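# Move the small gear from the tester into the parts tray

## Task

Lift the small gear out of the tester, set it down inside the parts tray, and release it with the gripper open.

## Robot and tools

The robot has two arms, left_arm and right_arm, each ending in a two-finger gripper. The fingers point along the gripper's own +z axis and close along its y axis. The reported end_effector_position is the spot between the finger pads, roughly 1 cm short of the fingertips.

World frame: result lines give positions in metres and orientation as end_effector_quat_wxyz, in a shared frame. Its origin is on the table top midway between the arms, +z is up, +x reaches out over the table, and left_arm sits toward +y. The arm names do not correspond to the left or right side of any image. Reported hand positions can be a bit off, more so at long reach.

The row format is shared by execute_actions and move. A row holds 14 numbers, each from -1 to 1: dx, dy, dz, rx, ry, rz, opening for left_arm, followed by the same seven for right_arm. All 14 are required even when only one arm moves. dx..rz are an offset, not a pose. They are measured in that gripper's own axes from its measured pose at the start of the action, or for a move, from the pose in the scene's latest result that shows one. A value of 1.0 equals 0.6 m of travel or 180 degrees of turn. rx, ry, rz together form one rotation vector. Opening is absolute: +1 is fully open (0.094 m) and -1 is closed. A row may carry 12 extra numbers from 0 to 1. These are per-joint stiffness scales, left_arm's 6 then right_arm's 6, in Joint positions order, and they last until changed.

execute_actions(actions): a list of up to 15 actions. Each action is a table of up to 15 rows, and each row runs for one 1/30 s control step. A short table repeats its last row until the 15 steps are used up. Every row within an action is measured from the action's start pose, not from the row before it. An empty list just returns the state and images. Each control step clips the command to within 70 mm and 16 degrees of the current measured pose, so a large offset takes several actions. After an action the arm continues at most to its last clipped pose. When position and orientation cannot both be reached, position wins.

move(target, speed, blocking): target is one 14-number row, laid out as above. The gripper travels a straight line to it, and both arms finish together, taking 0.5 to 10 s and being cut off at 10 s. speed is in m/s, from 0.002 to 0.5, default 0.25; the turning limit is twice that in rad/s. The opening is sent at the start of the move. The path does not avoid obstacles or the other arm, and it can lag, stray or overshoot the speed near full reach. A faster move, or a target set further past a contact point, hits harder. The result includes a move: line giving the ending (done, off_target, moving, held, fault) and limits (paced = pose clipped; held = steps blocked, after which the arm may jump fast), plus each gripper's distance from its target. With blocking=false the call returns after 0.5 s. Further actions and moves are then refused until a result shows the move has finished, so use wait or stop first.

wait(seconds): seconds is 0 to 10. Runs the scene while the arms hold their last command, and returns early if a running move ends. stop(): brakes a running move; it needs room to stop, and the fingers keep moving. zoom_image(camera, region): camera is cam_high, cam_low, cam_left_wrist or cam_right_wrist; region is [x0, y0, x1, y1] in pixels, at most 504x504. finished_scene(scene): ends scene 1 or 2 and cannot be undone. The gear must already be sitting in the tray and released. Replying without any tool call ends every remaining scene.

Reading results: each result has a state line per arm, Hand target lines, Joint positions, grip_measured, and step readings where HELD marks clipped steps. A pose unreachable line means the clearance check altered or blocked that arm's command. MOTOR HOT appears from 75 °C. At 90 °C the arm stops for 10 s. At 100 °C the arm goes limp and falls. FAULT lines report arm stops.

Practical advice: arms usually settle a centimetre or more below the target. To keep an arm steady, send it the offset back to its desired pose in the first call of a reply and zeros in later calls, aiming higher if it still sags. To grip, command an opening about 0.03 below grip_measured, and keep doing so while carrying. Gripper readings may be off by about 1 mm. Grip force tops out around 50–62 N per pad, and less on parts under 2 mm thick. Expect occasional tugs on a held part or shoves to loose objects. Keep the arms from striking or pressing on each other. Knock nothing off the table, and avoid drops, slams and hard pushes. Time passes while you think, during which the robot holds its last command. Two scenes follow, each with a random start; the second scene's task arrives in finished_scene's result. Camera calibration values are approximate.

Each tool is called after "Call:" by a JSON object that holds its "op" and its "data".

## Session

Call:
{"op": "execute_actions", "data": {"actions": []}}

Scene clock: 0.00 s.
left_arm: end_effector_position=(+0.1605, +0.0580, +0.2103) grip_measured=+1.000 end_effector_quat_wxyz=(+0.219, -0.210, +0.947, -0.108) | right_arm: end_effector_position=(+0.3379, -0.3326, +0.3693) grip_measured=+1.000 end_effector_quat_wxyz=(+0.363, +0.040, +0.776, +0.514)
Joint positions: left_arm=[-1.079  1.19   1.235 -1.338 -0.413 -1.628  0.094] | right_arm=[-0.667  1.329  1.471 -1.249 -1.336 -0.088  0.094]
Joint velocities: left_arm=[-0.007  0.027 -0.022 -0.037  0.022 -0.022  0.   ] | right_arm=[ 0.002 -0.022  0.012 -0.007  0.037 -0.022  0.   ]
Motor temperatures (°C, as the motors report them): left_arm=[24 24 24 24 23 23] | right_arm=[22 24 24 25 21 24]
Hand target (left_arm): +0.162, +0.061, +0.212; +0.225, -0.209, +0.946, -0.106
Hand target (right_arm): +0.336, -0.331, +0.374; +0.367, +0.033, +0.772, +0.517
Joint stiffness scale: left_arm=[1. 1. 1. 1. 1. 1.] | right_arm=[1. 1. 1. 1. 1. 1.]
camera_calibration (this result's frames):
cam_left_wrist: T_world_to_cam=[[0.431705, -0.856914, 0.281656, -0.0692462], [-0.898573, -0.381303, 0.217196, 0.136425], [-0.0787217, -0.346853, -0.93461, 0.335467], [0, 0, 0, 1]] pos_world=[0.17889, 0.109039, 0.303404]
cam_right_wrist: T_world_to_cam=[[0.244644, -0.410186, -0.878576, 0.106127], [-0.962101, 0.00987849, -0.272514, 0.460895], [0.120461, 0.911948, -0.392224, 0.512533], [0, 0, 0, 1]] pos_world=[0.355724, -0.428425, 0.419868]

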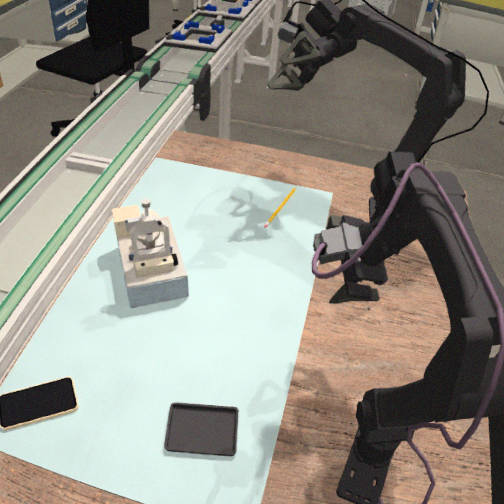

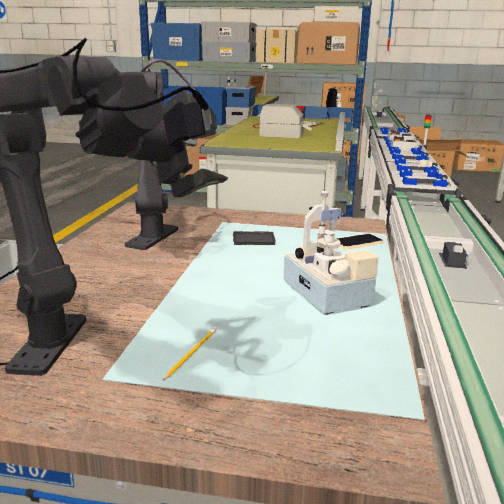

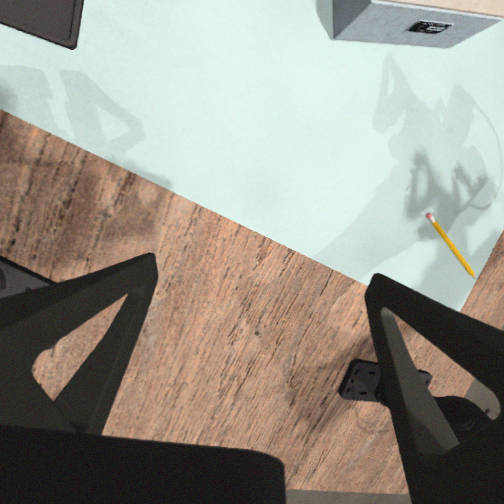

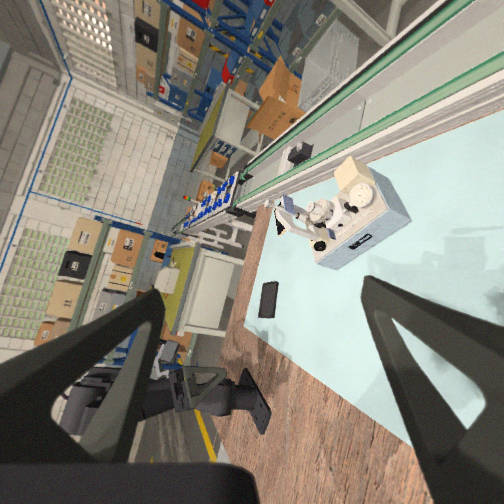

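Call:
{"op": "zoom_image", "data": {"camera": "cam_high", "region": [90, 190, 210, 310]}}

Call:
{"op": "zoom_image", "data": {"camera": "cam_low", "region": [270, 185, 400, 315]}}

Call:
{"op": "zoom_image", "data": {"camera": "cam_right_wrist", "region": [255, 150, 415, 280]}}

Region (90, 190, 210, 310) of cam_high's 504x504 image, scaled by 4.200, with more detail than that image has.

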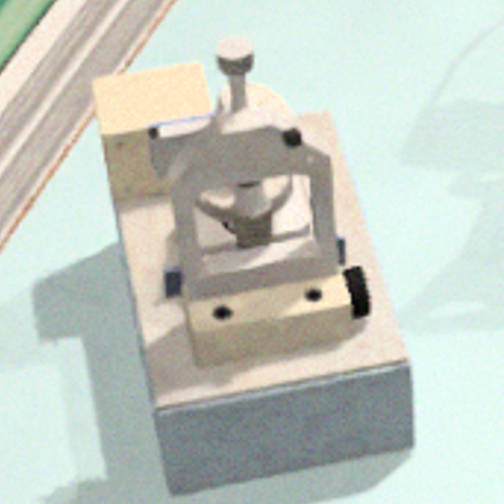

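Region (270, 185, 400, 315) of cam_low's 504x504 image, scaled by 3.877, with more detail than that image has.

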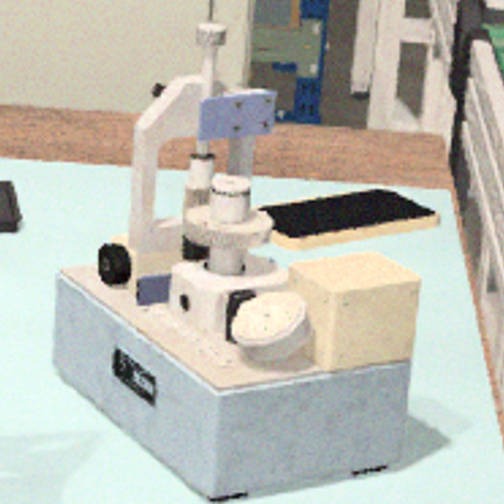

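Region (255, 150, 415, 280) of cam_right_wrist's 504x504 image, scaled by 3.150, with more detail than that image has; it fills the top 410 rows of this view, and the rest is white.

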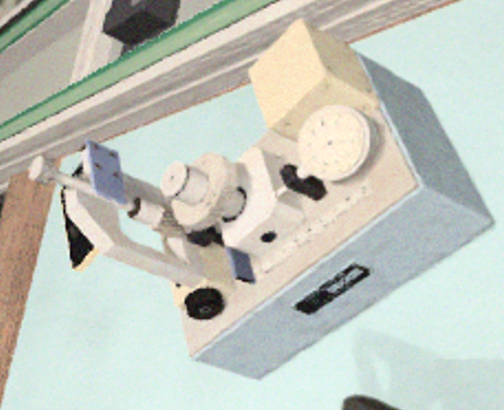

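Call:
{"op": "move", "data": {"target": [-0.3855,-0.1316,0.3351,0.3298,-0.2432,0.3180,-0.45,0.1220,-0.0690,0.5193,-0.1508,0.0046,-0.3284,-0.15], "speed": 0.35}}

Scene clock: 11.27 s.
left_arm: end_effector_position=(+0.4692, +0.0657, +0.1433) grip_measured=-0.447 end_effector_quat_wxyz=(+0.614, +0.342, +0.620, -0.349) | right_arm: end_effector_position=(+0.4847, -0.0878, +0.2239) grip_measured=-0.148 end_effector_quat_wxyz=(+0.551, -0.423, +0.575, +0.433)
Joint positions: left_arm=[ 0.075  2.061  0.854  1.203  0.925 -0.009  0.026] | right_arm=[ 0.122  1.965  1.171  0.758 -1.07  -0.001  0.04 ]
Joint velocities: left_arm=[ 0.017 -0.022 -0.007  0.066 -0.022 -0.037 -0.   ] | right_arm=[-0.012 -0.007 -0.017 -0.007 -0.007  0.066 -0.   ]
Motor temperatures (°C, as the motors report them): left_arm=[24 25 25 25 23 23] | right_arm=[22 25 26 26 21 24]
Hand target (left_arm): +0.473, +0.066, +0.144; +0.616, +0.344, +0.615, -0.352
Hand target (right_arm): +0.485, -0.083, +0.232; +0.560, -0.432, +0.562, +0.429
Off the commanded pose (left_arm): 0.002 m, 1 deg.
Off the commanded pose (right_arm): 0.011 m, 2 deg.
Joint stiffness scale: left_arm=[1. 1. 1. 1. 1. 1.] | right_arm=[1. 1. 1. 1. 1. 1.]
move: off_target (right_arm); limits=paced
camera_calibration (this result's frames):
cam_left_wrist: T_world_to_cam=[[-0.824196, -0.559469, 0.0877251, 0.420486], [-0.378671, 0.429278, -0.819957, 0.282768], [0.421082, -0.709024, -0.565664, 0.0362484], [0, 0, 0, 1]] pos_world=[0.438375, 0.139564, 0.215475]
cam_right_wrist: T_world_to_cam=[[0.958224, -0.253256, -0.132921, -0.456109], [-0.244532, -0.484337, -0.840013, 0.295981], [0.14836, 0.837424, -0.526033, 0.22445], [0, 0, 0, 1]] pos_world=[0.476132, -0.160117, 0.30607]

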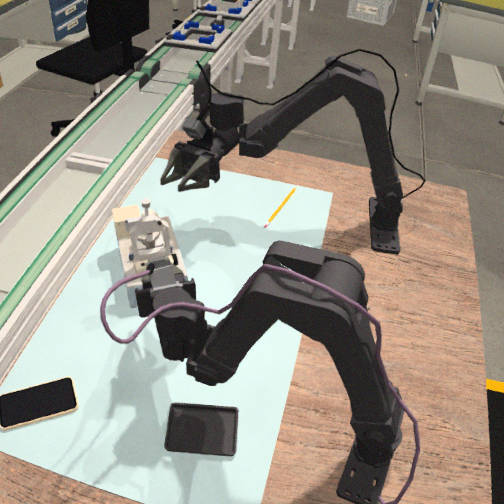

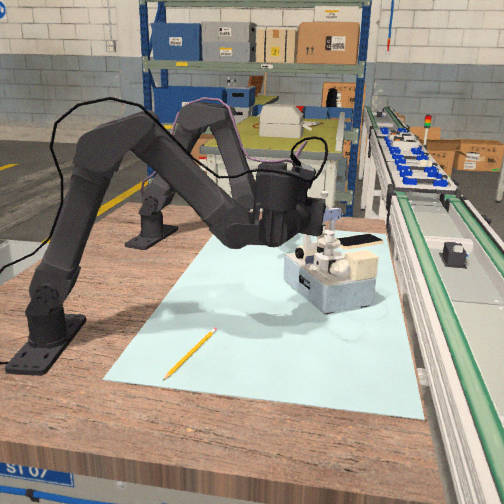

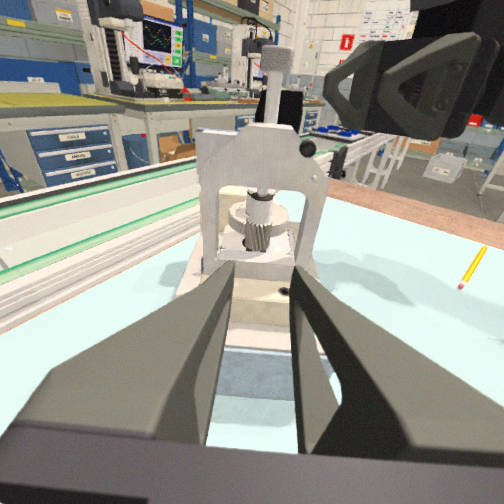

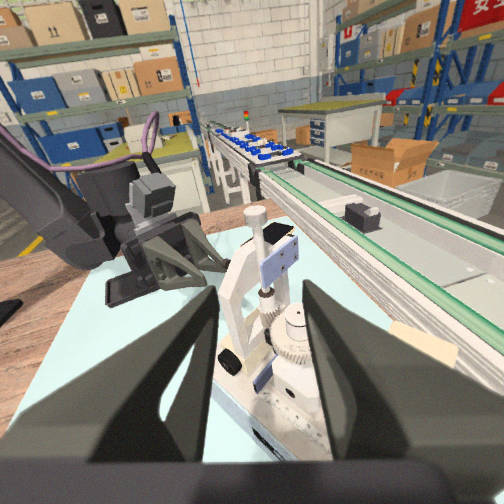

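Call:
{"op": "zoom_image", "data": {"camera": "cam_left_wrist", "region": [180, 160, 340, 320]}}

Call:
{"op": "zoom_image", "data": {"camera": "cam_right_wrist", "region": [190, 190, 330, 330]}}

Region (180, 160, 340, 320) of cam_left_wrist's 504x504 image, scaled by 3.150, with more detail than that image has.

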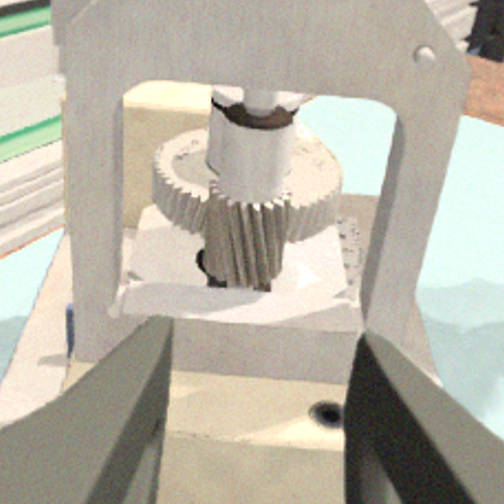

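Region (190, 190, 330, 330) of cam_right_wrist's 504x504 image, scaled by 3.600, with more detail than that image has.

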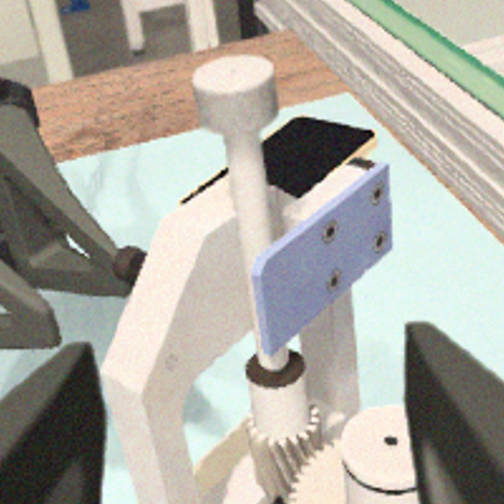

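Call:
{"op": "move", "data": {"target": [0.008,0.005,0.087,-0.008,0,0,-0.45,-0.016,0.004,0.14,-0.003,-0.006,-0.010,-0.15], "speed": 0.12}}

Scene clock: 16.43 s.
left_arm: end_effector_position=(+0.4947, +0.0257, +0.1434) grip_measured=-0.447 end_effector_quat_wxyz=(+0.624, +0.338, +0.617, -0.341) | right_arm: end_effector_position=(+0.5031, -0.0102, +0.2315) grip_measured=-0.148 end_effector_quat_wxyz=(+0.565, -0.432, +0.557, +0.429)
Joint positions: left_arm=[-0.027  2.142  0.984  1.174  0.803 -0.01   0.026] | right_arm=[ 0.279  2.107  1.389  0.728 -0.923 -0.001  0.04 ]
Joint velocities: left_arm=[ 0.012 -0.017  0.007  0.051  0.007  0.037  0.   ] | right_arm=[-0.022 -0.002  0.007  0.007 -0.125  0.022  0.   ]
Motor temperatures (°C, as the motors report them): left_arm=[24 26 26 26 23 23] | right_arm=[22 27 27 26 21 24]
Hand target (left_arm): +0.499, +0.023, +0.138; +0.618, +0.335, +0.624, -0.341
Hand target (right_arm): +0.506, -0.007, +0.232; +0.562, -0.430, +0.561, +0.430
Off the commanded pose (left_arm): 0.007 m, 1 deg.
Off the commanded pose (right_arm): 0.005 m, 1 deg.
Joint stiffness scale: left_arm=[1. 1. 1. 1. 1. 1.] | right_arm=[1. 1. 1. 1. 1. 1.]
move: done
camera_calibration (this result's frames):
cam_left_wrist: T_world_to_cam=[[-0.814637, -0.575069, 0.0752448, 0.416602], [-0.371973, 0.418524, -0.828537, 0.307873], [0.444975, -0.702946, -0.554856, -0.0163123], [0, 0, 0, 1]] pos_world=[0.461159, 0.0992561, 0.214686]
cam_right_wrist: T_world_to_cam=[[0.965986, -0.241625, -0.0921277, -0.466382], [-0.200784, -0.476316, -0.856043, 0.326261], [0.162959, 0.845424, -0.508629, 0.149441], [0, 0, 0, 1]] pos_world=[0.491674, -0.0836268, 0.312336]

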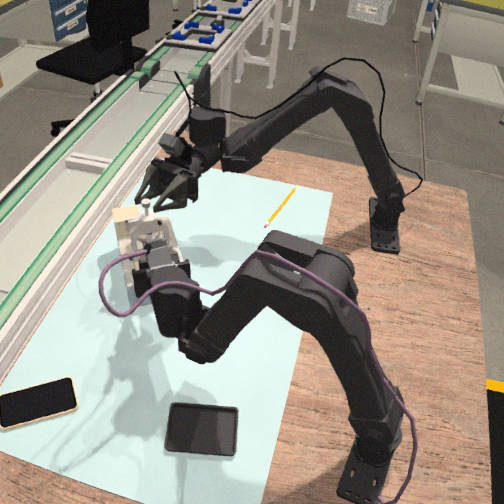

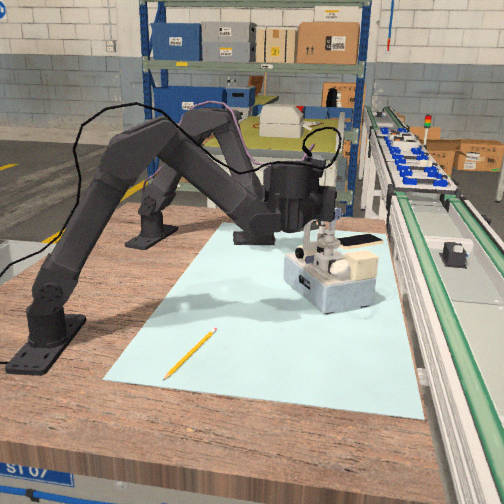

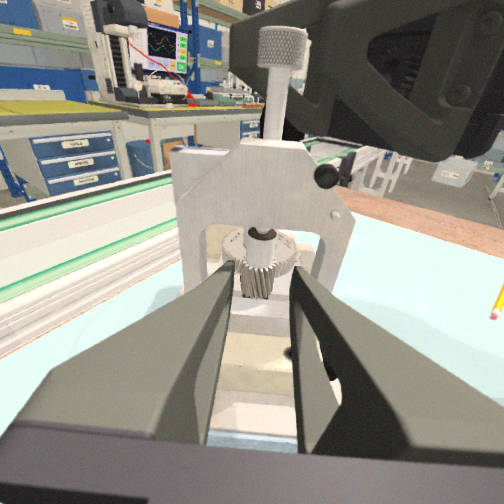

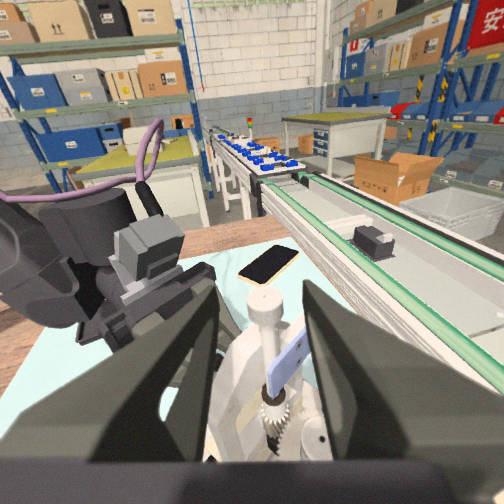

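Call:
{"op": "zoom_image", "data": {"camera": "cam_left_wrist", "region": [190, 200, 340, 350]}}

Call:
{"op": "zoom_image", "data": {"camera": "cam_right_wrist", "region": [195, 260, 335, 400]}}

Call:
{"op": "zoom_image", "data": {"camera": "cam_left_wrist", "region": [210, 0, 400, 160]}}

Region (190, 200, 340, 350) of cam_left_wrist's 504x504 image, scaled by 3.360, with more detail than that image has.

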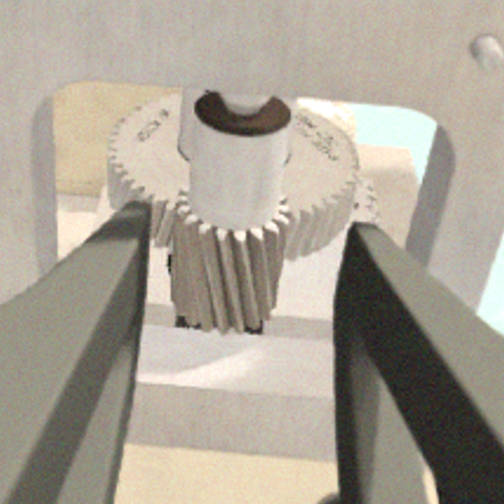

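Region (195, 260, 335, 400) of cam_right_wrist's 504x504 image, scaled by 3.600, with more detail than that image has.

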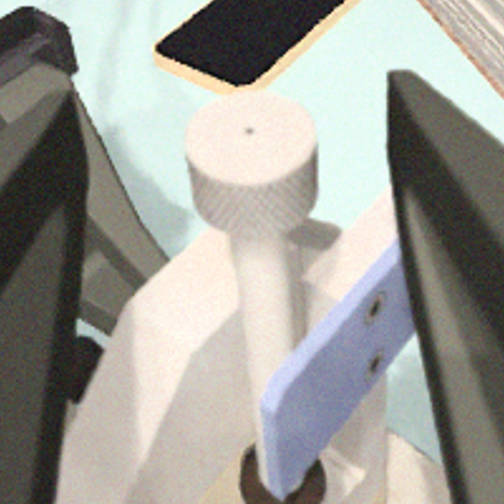

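Region (210, 0, 400, 160) of cam_left_wrist's 504x504 image, scaled by 2.653, with more detail than that image has; it fills the top 424 rows of this view, and the rest is white.

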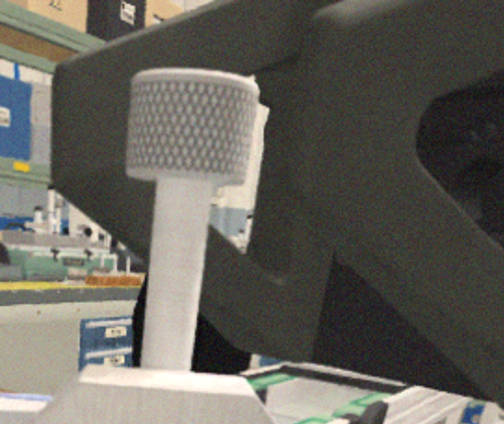

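Call:
{"op": "execute_actions", "data": {"actions": [[[0.010,0.0036,0.009,-0.002,0.005,0,-0.45,0.000,-0.004,0.007,0,0.002,0.002,-0.18],[0.011,0.0037,0.011,-0.002,0.005,0,-0.45,0.001,-0.0045,0.008,0,0.002,0.002,-0.21],[0.012,0.0039,0.014,-0.002,0.005,0,-0.45,0.002,-0.005,0.009,0,0.002,0.002,-0.24],[0.0135,0.0041,0.018,-0.002,0.005,0,-0.45,0.003,-0.0055,0.010,0,0.002,0.002,-0.27],[0.015,0.0043,0.022,-0.002,0.005,0,-0.45,0.004,-0.006,0.011,0,0.002,0.002,-0.30],[0.0165,0.0045,0.026,-0.002,0.005,0,-0.45,0.005,-0.0065,0.012,0,0.002,0.002,-0.33],[0.018,0.0047,0.030,-0.002,0.005,0,-0.45,0.006,-0.007,0.013,0,0.002,0.002,-0.36],[0.020,0.0049,0.034,-0.002,0.005,0,-0.45,0.006,-0.0075,0.013,0,0.002,0.002,-0.39],[0.0215,0.0051,0.038,-0.002,0.005,0,-0.45,0.006,-0.008,0.013,0,0.002,0.002,-0.42],[0.023,0.0053,0.042,-0.002,0.005,0,-0.45,0.006,-0.008,0.013,0,0.002,0.002,-0.45],[0.0245,0.0054,0.046,-0.002,0.005,0,-0.45,0.006,-0.008,0.013,0,0.002,0.002,-0.48],[0.026,0.0055,0.049,-0.002,0.005,0,-0.45,0.006,-0.008,0.013,0,0.002,0.002,-0.51],[0.027,0.0056,0.0515,-0.002,0.005,0,-0.45,0.006,-0.008,0.013,0,0.002,0.002,-0.53],[0.0277,0.0057,0.053,-0.002,0.005,0,-0.45,0.006,-0.008,0.013,0,0.002,0.002,-0.55],[0.028,0.0057,0.054,-0.002,0.005,0,-0.45,0.006,-0.008,0.013,0,0.002,0.002,-0.56]]]}}

Scene clock: 18.53 s.
left_arm: end_effector_position=(+0.5087, +0.0047, +0.1324) grip_measured=-0.447 end_effector_quat_wxyz=(+0.624, +0.342, +0.615, -0.341) | right_arm: end_effector_position=(+0.5082, -0.0084, +0.2252) grip_measured=-0.551 end_effector_quat_wxyz=(+0.562, -0.431, +0.560, +0.429)
Joint positions: left_arm=[-0.069  2.221  1.072  1.163  0.766 -0.001  0.026] | right_arm=[ 0.279  2.132  1.409  0.726 -0.921 -0.001  0.021]
Joint velocities: left_arm=[-0.066  0.125  0.139 -0.081 -0.125  0.037  0.001] | right_arm=[ 0.002 -0.007 -0.012  0.037  0.037 -0.037 -0.013]
Motor temperatures (°C, as the motors report them): left_arm=[24 27 26 26 23 23] | right_arm=[22 28 28 26 21 24]
Hand target (left_arm): +0.515, +0.001, +0.127; +0.620, +0.339, +0.622, -0.337
Hand target (right_arm): +0.510, -0.004, +0.228; +0.562, -0.432, +0.560, +0.430
Off the commanded pose (left_arm): 0.010 m, 1 deg.
Off the commanded pose (right_arm): 0.006 m, 0 deg.
Joint stiffness scale: left_arm=[1. 1. 1. 1. 1. 1.] | right_arm=[1. 1. 1. 1. 1. 1.]
Step readings (end_effector_position):
0: left_arm (+0.4950, +0.0259, +0.1432) | right_arm (+0.5034, -0.0102, +0.2314)
1: left_arm (+0.4950, +0.0259, +0.1432) | right_arm (+0.5034, -0.0102, +0.2314)
2: left_arm (+0.4951, +0.0259, +0.1432) | right_arm (+0.5034, -0.0102, +0.2314)
4: left_arm (+0.4963, +0.0255, +0.1429) | right_arm (+0.5042, -0.0099, +0.2315)
8: left_arm (+0.5017, +0.0198, +0.1408) | right_arm (+0.5069, -0.0088, +0.2292)
15: end_effector_position above
camera_calibration (this result's frames):
cam_left_wrist: T_world_to_cam=[[-0.818032, -0.571133, 0.0680559, 0.419379], [-0.365303, 0.424503, -0.828463, 0.309316], [0.444272, -0.70257, -0.555894, -0.0428703], [0, 0, 0, 1]] pos_world=[0.475105, 0.078096, 0.203884]
cam_right_wrist: T_world_to_cam=[[0.964723, -0.244121, -0.0985657, -0.469358], [-0.208223, -0.478417, -0.853089, 0.325833], [0.161102, 0.843518, -0.512371, 0.145655], [0, 0, 0, 1]] pos_world=[0.497181, -0.0815586, 0.306331]

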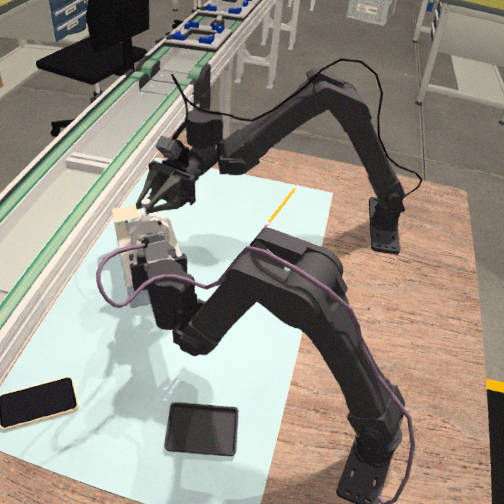

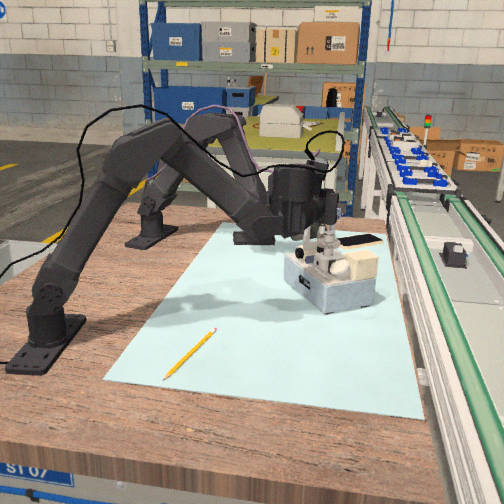

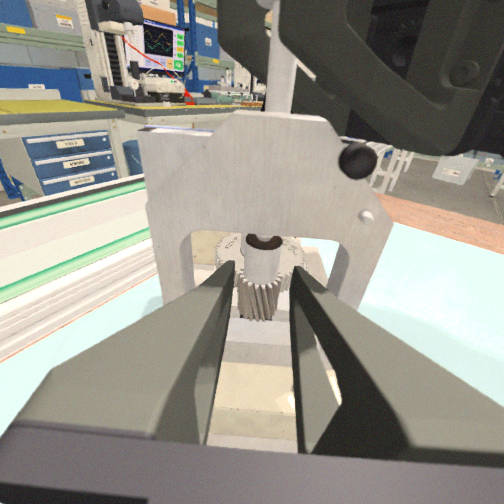

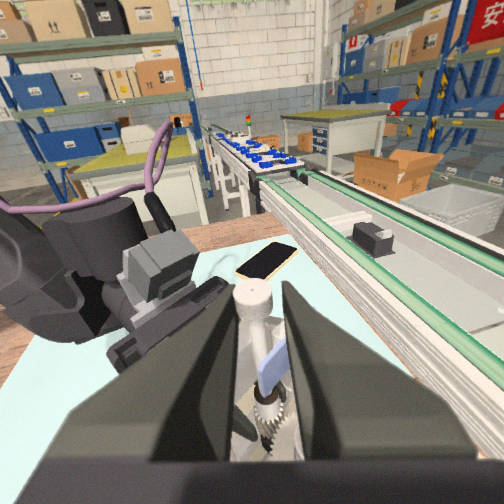

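Call:
{"op": "execute_actions", "data": {"actions": []}}

Call:
{"op": "zoom_image", "data": {"camera": "cam_left_wrist", "region": [190, 210, 340, 360]}}

Call:
{"op": "zoom_image", "data": {"camera": "cam_right_wrist", "region": [195, 260, 335, 400]}}

Scene clock: 18.77 s.
left_arm: end_effector_position=(+0.5104, +0.0033, +0.1305) grip_measured=-0.447 end_effector_quat_wxyz=(+0.623, +0.341, +0.617, -0.340) | right_arm: end_effector_position=(+0.5082, -0.0084, +0.2252) grip_measured=-0.558 end_effector_quat_wxyz=(+0.562, -0.431, +0.560, +0.429)
Joint positions: left_arm=[-0.073  2.227  1.079  1.158  0.758 -0.001  0.026] | right_arm=[ 0.279  2.132  1.409  0.726 -0.921 -0.001  0.021]
Joint velocities: left_arm=[-0.027 -0.002 -0.002  0.022 -0.037  0.037  0.001] | right_arm=[-0.002  0.002 -0.017  0.022  0.022 -0.037 -0.   ]
Motor temperatures (°C, as the motors report them): left_arm=[24 27 26 26 23 23] | right_arm=[22 28 28 26 21 24]
Hand target (left_arm): +0.515, +0.001, +0.127; +0.620, +0.339, +0.622, -0.337
Hand target (right_arm): +0.510, -0.004, +0.228; +0.562, -0.432, +0.560, +0.430
Off the commanded pose (left_arm): 0.007 m, 1 deg.
Off the commanded pose (right_arm): 0.006 m, 0 deg.
Joint stiffness scale: left_arm=[1. 1. 1. 1. 1. 1.] | right_arm=[1. 1. 1. 1. 1. 1.]
camera_calibration (this result's frames):
cam_left_wrist: T_world_to_cam=[[-0.815119, -0.574958, 0.0707409, 0.418283], [-0.370674, 0.423826, -0.826422, 0.311463], [0.445175, -0.699854, -0.55859, -0.0457936], [0, 0, 0, 1]] pos_world=[0.476788, 0.0764399, 0.20223]
cam_right_wrist: T_world_to_cam=[[0.964723, -0.244121, -0.0985657, -0.469358], [-0.208223, -0.478417, -0.853089, 0.325833], [0.161102, 0.843518, -0.512371, 0.145655], [0, 0, 0, 1]] pos_world=[0.497181, -0.0815586, 0.306331]

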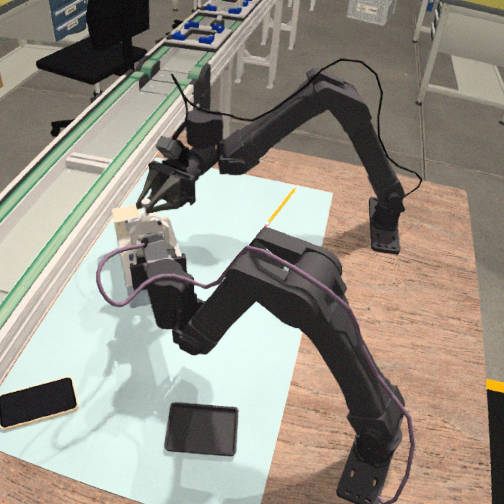

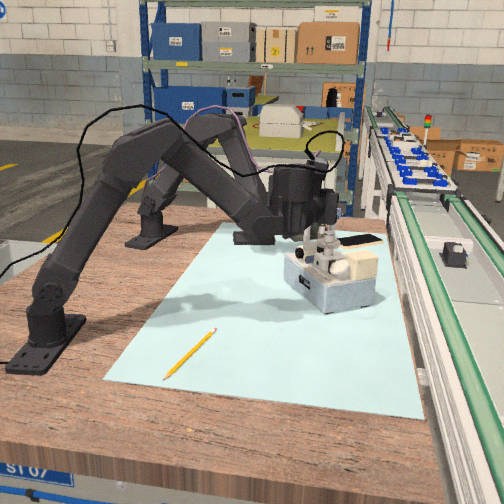

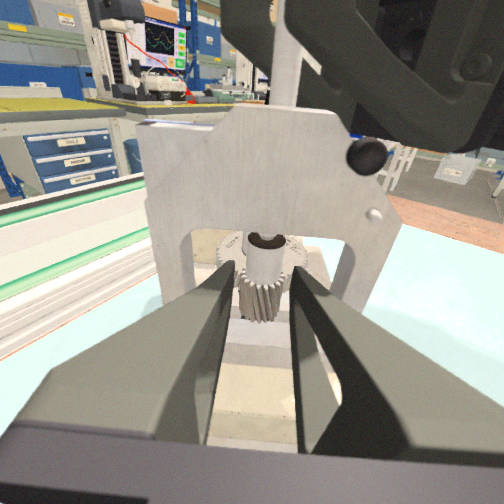

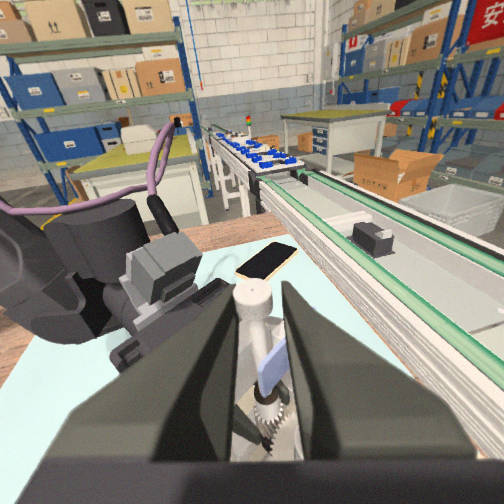

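Region (190, 210, 340, 360) of cam_left_wrist's 504x504 image, scaled by 3.360, with more detail than that image has.

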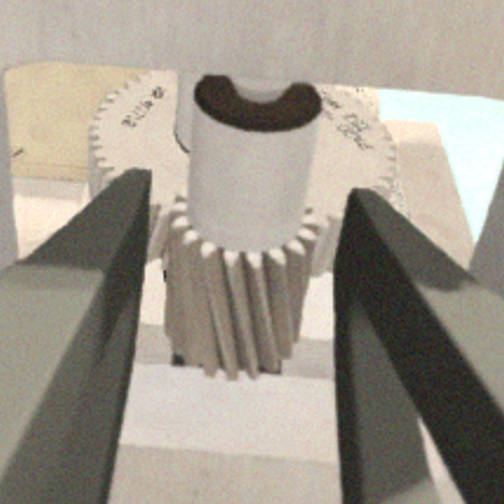

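Region (195, 260, 335, 400) of cam_right_wrist's 504x504 image, scaled by 3.600, with more detail than that image has.

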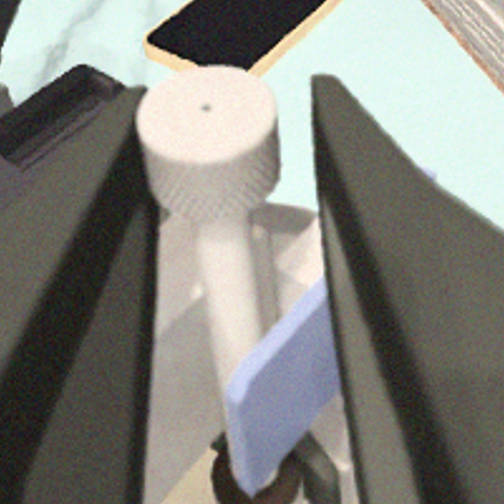

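Call:
{"op": "execute_actions", "data": {"actions": [[[0.004,0.004,0.007,-0.001,0.003,0,-0.47,-0.007,0.001,0.007,0,0,0,-0.55],[0.003,0.004,0.007,-0.001,0.003,0,-0.49,-0.010,0.003,0.006,0,-0.001,-0.001,-0.55],[0.002,0.004,0.007,-0.001,0.003,0,-0.51,-0.013,0.005,0.005,0,-0.001,-0.002,-0.55],[0.002,0.004,0.007,-0.001,0.003,0,-0.53,-0.016,0.006,0.004,0,-0.002,-0.002,-0.55],[0.002,0.004,0.007,-0.001,0.003,0,-0.55,-0.018,0.007,0.003,0,-0.002,-0.003,-0.55],[0.002,0.004,0.007,-0.001,0.003,0,-0.57,-0.020,0.008,0.003,0,-0.002,-0.003,-0.56],[0.002,0.004,0.007,-0.001,0.003,0,-0.585,-0.020,0.008,0.003,0,-0.002,-0.003,-0.58],[0.002,0.004,0.007,-0.001,0.003,0,-0.60,-0.020,0.008,0.003,0,-0.002,-0.003,-0.60],[0.002,0.004,0.007,-0.001,0.003,0,-0.61,-0.020,0.008,0.003,0,-0.002,-0.003,-0.62],[0.002,0.004,0.007,-0.001,0.003,0,-0.62,-0.020,0.008,0.003,0,-0.002,-0.003,-0.64],[0.002,0.004,0.007,-0.001,0.003,0,-0.63,-0.020,0.008,0.003,0,-0.002,-0.003,-0.66],[0.002,0.004,0.007,-0.001,0.003,0,-0.64,-0.020,0.008,0.003,0,-0.002,-0.003,-0.68],[0.002,0.004,0.007,-0.001,0.003,0,-0.65,-0.020,0.008,0.003,0,-0.002,-0.003,-0.70],[0.002,0.004,0.007,-0.001,0.003,0,-0.66,-0.020,0.008,0.003,0,-0.002,-0.003,-0.72],[0.002,0.004,0.007,-0.001,0.003,0,-0.665,-0.020,0.008,0.003,0,-0.002,-0.003,-0.735]]]}}

Scene clock: 20.63 s.
left_arm: end_effector_position=(+0.5109, +0.0035, +0.1304) grip_measured=-0.628 end_effector_quat_wxyz=(+0.623, +0.340, +0.618, -0.338) | right_arm: end_effector_position=(+0.5066, -0.0077, +0.2258) grip_measured=-0.702 end_effector_quat_wxyz=(+0.560, -0.432, +0.560, +0.431)
Joint positions: left_arm=[-0.073  2.227  1.079  1.156  0.755  0.     0.017] | right_arm=[ 0.28   2.129  1.409  0.719 -0.926 -0.001  0.014]
Joint velocities: left_arm=[-0.017 -0.002  0.002  0.007 -0.051 -0.081 -0.   ] | right_arm=[-0.002 -0.017 -0.012  0.007  0.066 -0.007  0.001]
Motor temperatures (°C, as the motors report them): left_arm=[24 28 26 26 23 23] | right_arm=[22 29 28 27 21 24]
Hand target (left_arm): +0.515, +0.001, +0.129; +0.621, +0.341, +0.620, -0.337
Hand target (right_arm): +0.504, -0.006, +0.237; +0.566, -0.432, +0.556, +0.428
Off the commanded pose (left_arm): 0.005 m, 0 deg.
Off the commanded pose (right_arm): 0.012 m, 1 deg.
Joint stiffness scale: left_arm=[1. 1. 1. 1. 1. 1.] | right_arm=[1. 1. 1. 1. 1. 1.]
Step readings (end_effector_position):
0: left_arm (+0.5108, +0.0035, +0.1307) | right_arm (+0.5082, -0.0084, +0.2252)
1: left_arm (+0.5108, +0.0035, +0.1307) | right_arm (+0.5083, -0.0084, +0.2252)
2: left_arm (+0.5108, +0.0035, +0.1307) | right_arm (+0.5083, -0.0084, +0.2252)
4: left_arm (+0.5108, +0.0035, +0.1306) | right_arm (+0.5085, -0.0085, +0.2252)
8: left_arm (+0.5108, +0.0035, +0.1304) | right_arm (+0.5081, -0.0084, +0.2256)
15: end_effector_position above
camera_calibration (this result's frames):
cam_left_wrist: T_world_to_cam=[[-0.813566, -0.577199, 0.070361, 0.418083], [-0.371933, 0.423553, -0.825995, 0.311989], [0.446962, -0.698172, -0.559268, -0.0467631], [0, 0, 0, 1]] pos_world=[0.477079, 0.0765245, 0.202132]
cam_right_wrist: T_world_to_cam=[[0.965877, -0.238359, -0.10132, -0.46753], [-0.208004, -0.480795, -0.851804, 0.325925], [0.154321, 0.843814, -0.513968, 0.14951], [0, 0, 0, 1]] pos_world=[0.496298, -0.080896, 0.307097]

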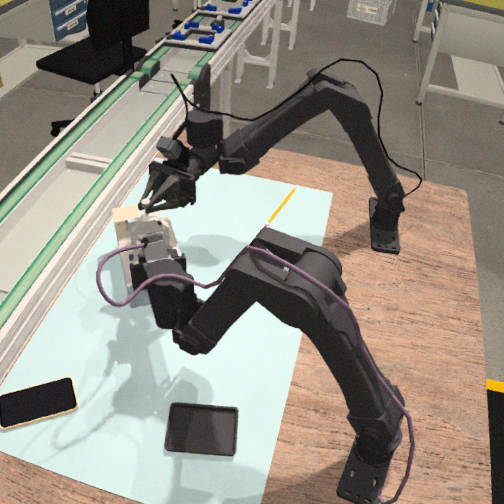

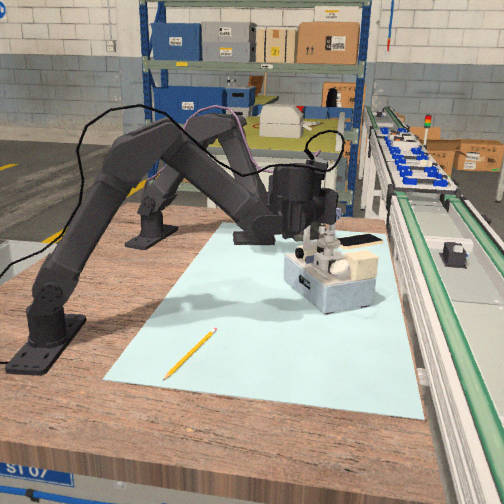

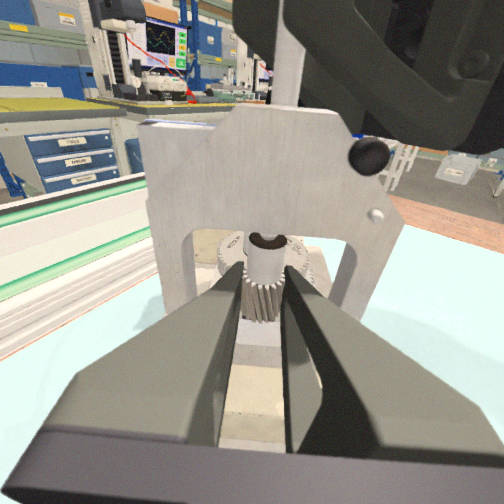

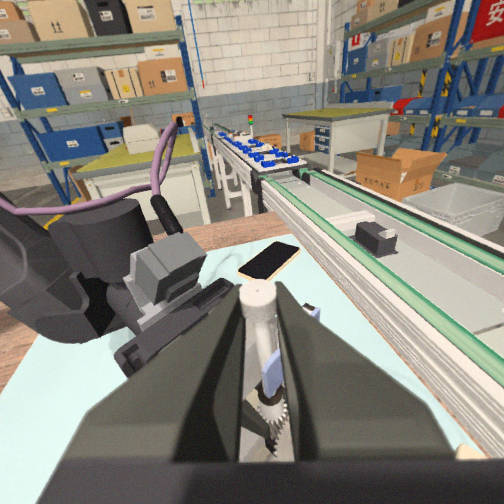

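Call:
{"op": "execute_actions", "data": {"actions": [[[0.001,0.003,0.006,0,0.002,0,-0.665,-0.026,0.004,0.002,0,-0.005,-0.006,-0.735],[0.000,0.003,0.005,0,0.002,0,-0.665,-0.035,0.003,0.002,0,-0.008,-0.010,-0.735],[-0.001,0.003,0.005,0,0.001,0,-0.665,-0.044,0.002,0.001,0,-0.011,-0.014,-0.735],[-0.002,0.002,0.004,0,0.001,0.001,-0.665,-0.053,0.002,0.001,0,-0.014,-0.018,-0.735],[-0.003,0.002,0.004,0,0.0,0.001,-0.665,-0.062,0.002,0.0,0,-0.017,-0.022,-0.735],[-0.004,0.002,0.003,0,0.0,0.001,-0.665,-0.071,0.002,0.0,0,-0.020,-0.026,-0.735],[-0.005,0.002,0.003,0,-0.001,0.001,-0.665,-0.080,0.002,0.0,0,-0.023,-0.030,-0.735],[-0.006,0.001,0.002,0,-0.001,0.002,-0.665,-0.089,0.002,-0.001,0,-0.026,-0.034,-0.735],[-0.007,0.001,0.002,0,-0.002,0.002,-0.665,-0.098,0.002,-0.001,0,-0.029,-0.038,-0.735],[-0.008,0.001,0.001,0,-0.002,0.002,-0.665,-0.106,0.002,-0.001,0,-0.031,-0.041,-0.735],[-0.009,0.001,0.001,0,-0.002,0.002,-0.665,-0.114,0.002,-0.001,0,-0.033,-0.044,-0.735],[-0.010,0.001,0.0,0,-0.003,0.003,-0.665,-0.121,0.002,-0.001,0,-0.035,-0.047,-0.735],[-0.011,0.001,0.0,0,-0.003,0.003,-0.665,-0.128,0.002,-0.001,0,-0.037,-0.049,-0.735],[-0.011,0.001,0.0,0,-0.003,0.003,-0.665,-0.134,0.002,-0.001,0,-0.039,-0.052,-0.735],[-0.012,0.001,0.0,0,-0.003,0.003,-0.665,-0.140,0.002,-0.001,0,-0.040,-0.053,-0.735]]]}}

Scene clock: 22.83 s.
left_arm: end_effector_position=(+0.5109, +0.0035, +0.1304) grip_measured=-0.628 end_effector_quat_wxyz=(+0.623, +0.340, +0.618, -0.338) | right_arm: end_effector_position=(+0.5064, -0.0079, +0.2328) grip_measured=-0.702 end_effector_quat_wxyz=(+0.561, -0.432, +0.560, +0.430)
Joint positions: left_arm=[-0.073  2.227  1.079  1.156  0.755  0.     0.017] | right_arm=[ 0.281  2.115  1.417  0.697 -0.923 -0.004  0.014]
Joint velocities: left_arm=[-0.002  0.012 -0.017 -0.007 -0.022 -0.007 -0.001] | right_arm=[ 0.002 -0.076  0.066 -0.183 -0.051 -0.037 -0.001]
Motor temperatures (°C, as the motors report them): left_arm=[24 29 26 26 23 23] | right_arm=[22 30 28 27 21 24]
Hand target (left_arm): +0.511, +0.004, +0.138; +0.628, +0.341, +0.613, -0.337
Hand target (right_arm): +0.499, -0.011, +0.307; +0.627, -0.450, +0.487, +0.409
Off the commanded pose (left_arm): 0.007 m, 1 deg.
Off the commanded pose (right_arm): 0.077 m, 12 deg.
Joint stiffness scale: left_arm=[1. 1. 1. 1. 1. 1.] | right_arm=[1. 1. 1. 1. 1. 1.]
Step readings (end_effector_position):
0: left_arm (+0.5109, +0.0035, +0.1304) | right_arm (+0.5066, -0.0077, +0.2258)
1: left_arm (+0.5109, +0.0035, +0.1304) | right_arm (+0.5066, -0.0077, +0.2258)
2: left_arm (+0.5109, +0.0035, +0.1304) | right_arm (+0.5066, -0.0077, +0.2258)
4: left_arm (+0.5109, +0.0035, +0.1304) | right_arm (+0.5065, -0.0078, +0.2262)
8: left_arm (+0.5109, +0.0035, +0.1304) | right_arm (+0.5065, -0.0079, +0.2271)
15: end_effector_position above
camera_calibration (this result's frames):
cam_left_wrist: T_world_to_cam=[[-0.813566, -0.577199, 0.070361, 0.418083], [-0.371933, 0.423553, -0.825995, 0.311989], [0.446962, -0.698172, -0.559268, -0.0467631], [0, 0, 0, 1]] pos_world=[0.477079, 0.0765245, 0.202132]
cam_right_wrist: T_world_to_cam=[[0.965553, -0.240651, -0.0989679, -0.467042], [-0.207205, -0.481026, -0.851868, 0.331317], [0.157397, 0.843031, -0.51432, 0.151783], [0, 0, 0, 1]] pos_world=[0.495714, -0.080979, 0.314082]

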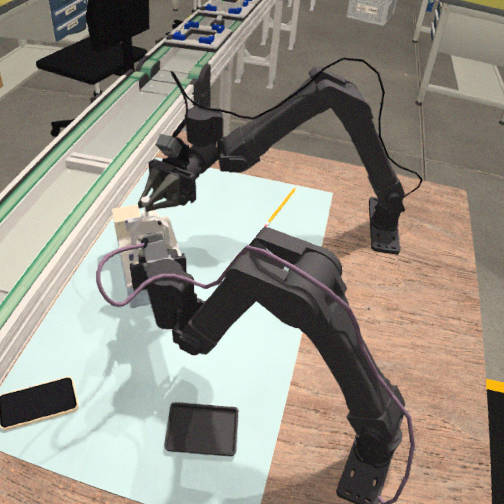

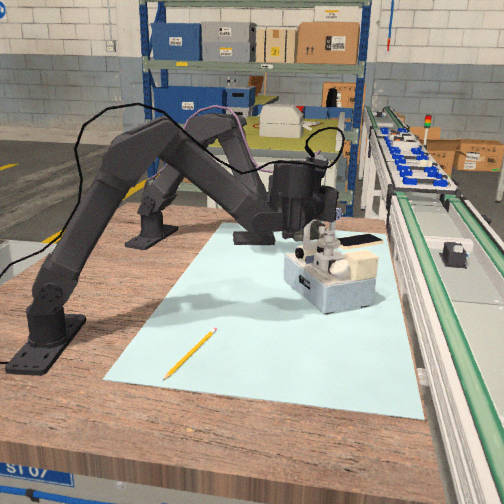

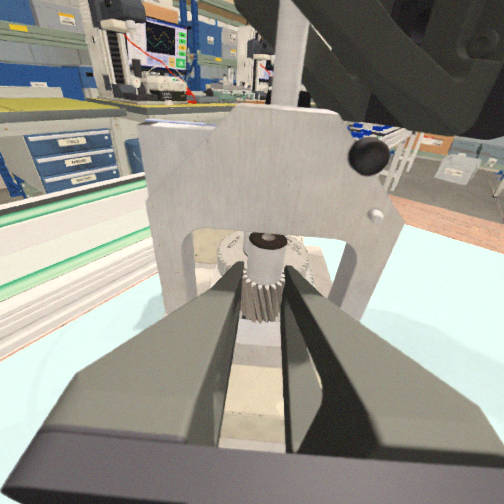

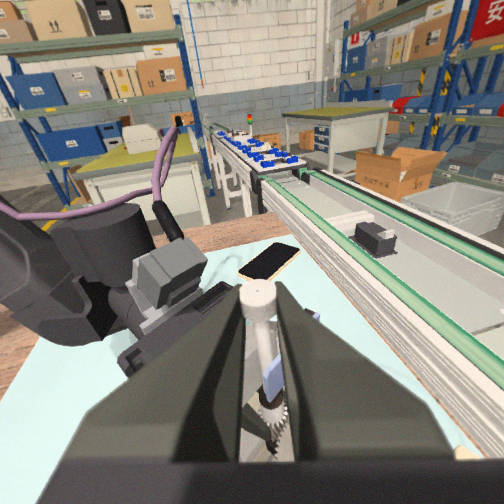

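Call:
{"op": "execute_actions", "data": {"actions": []}}

Scene clock: 23.80 s.
left_arm: end_effector_position=(+0.5109, +0.0035, +0.1304) grip_measured=-0.628 end_effector_quat_wxyz=(+0.623, +0.340, +0.618, -0.338) | right_arm: end_effector_position=(+0.5063, -0.0079, +0.2367) grip_measured=-0.702 end_effector_quat_wxyz=(+0.561, -0.432, +0.560, +0.430)
Joint positions: left_arm=[-0.073  2.227  1.079  1.156  0.755  0.     0.017] | right_arm=[ 0.281  2.108  1.423  0.684 -0.923 -0.004  0.014]
Joint velocities: left_arm=[-0.007 -0.002 -0.002  0.066 -0.007 -0.095  0.001] | right_arm=[-0.012 -0.002  0.007  0.037 -0.066  0.037 -0.001]
Motor temperatures (°C, as the motors report them): left_arm=[24 29 26 26 23 23] | right_arm=[22 31 28 27 21 24]
Hand target (left_arm): +0.511, +0.004, +0.138; +0.628, +0.341, +0.613, -0.337
Hand target (right_arm): +0.500, -0.011, +0.307; +0.627, -0.450, +0.487, +0.409
Off the commanded pose (left_arm): 0.007 m, 1 deg.
Off the commanded pose (right_arm): 0.073 m, 12 deg.
Joint stiffness scale: left_arm=[1. 1. 1. 1. 1. 1.] | right_arm=[1. 1. 1. 1. 1. 1.]
camera_calibration (this result's frames):
cam_left_wrist: T_world_to_cam=[[-0.813566, -0.577199, 0.070361, 0.418083], [-0.371933, 0.423553, -0.825995, 0.311989], [0.446962, -0.698172, -0.559268, -0.0467631], [0, 0, 0, 1]] pos_world=[0.477079, 0.0765245, 0.202132]
cam_right_wrist: T_world_to_cam=[[0.965659, -0.240632, -0.0979759, -0.466905], [-0.206289, -0.480864, -0.852182, 0.334288], [0.157949, 0.843129, -0.51399, 0.153482], [0, 0, 0, 1]] pos_world=[0.495589, -0.08101, 0.318017]

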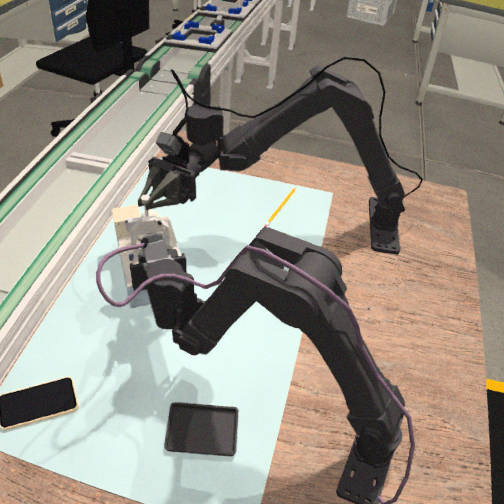

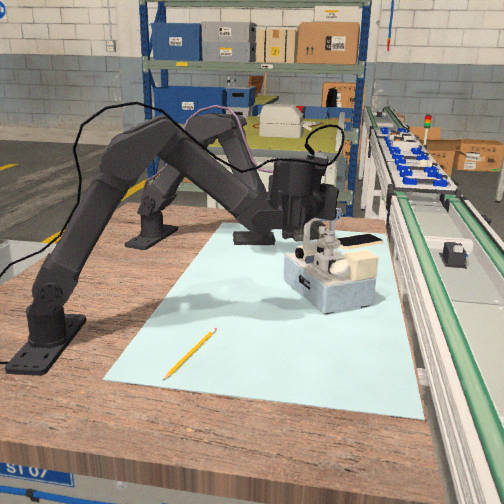

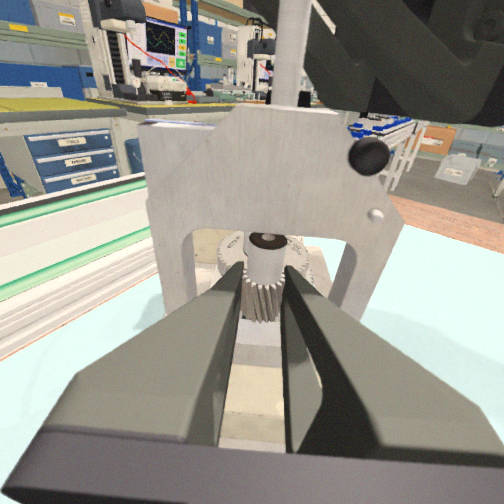

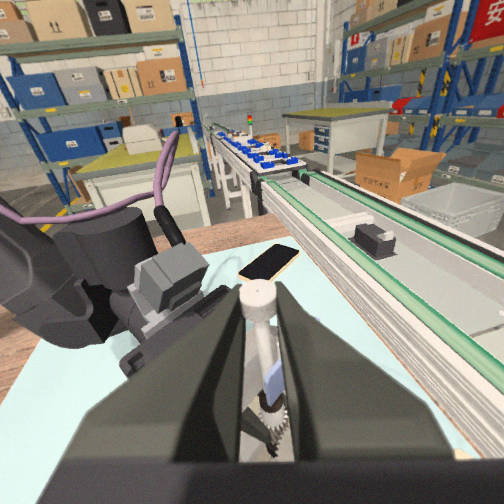

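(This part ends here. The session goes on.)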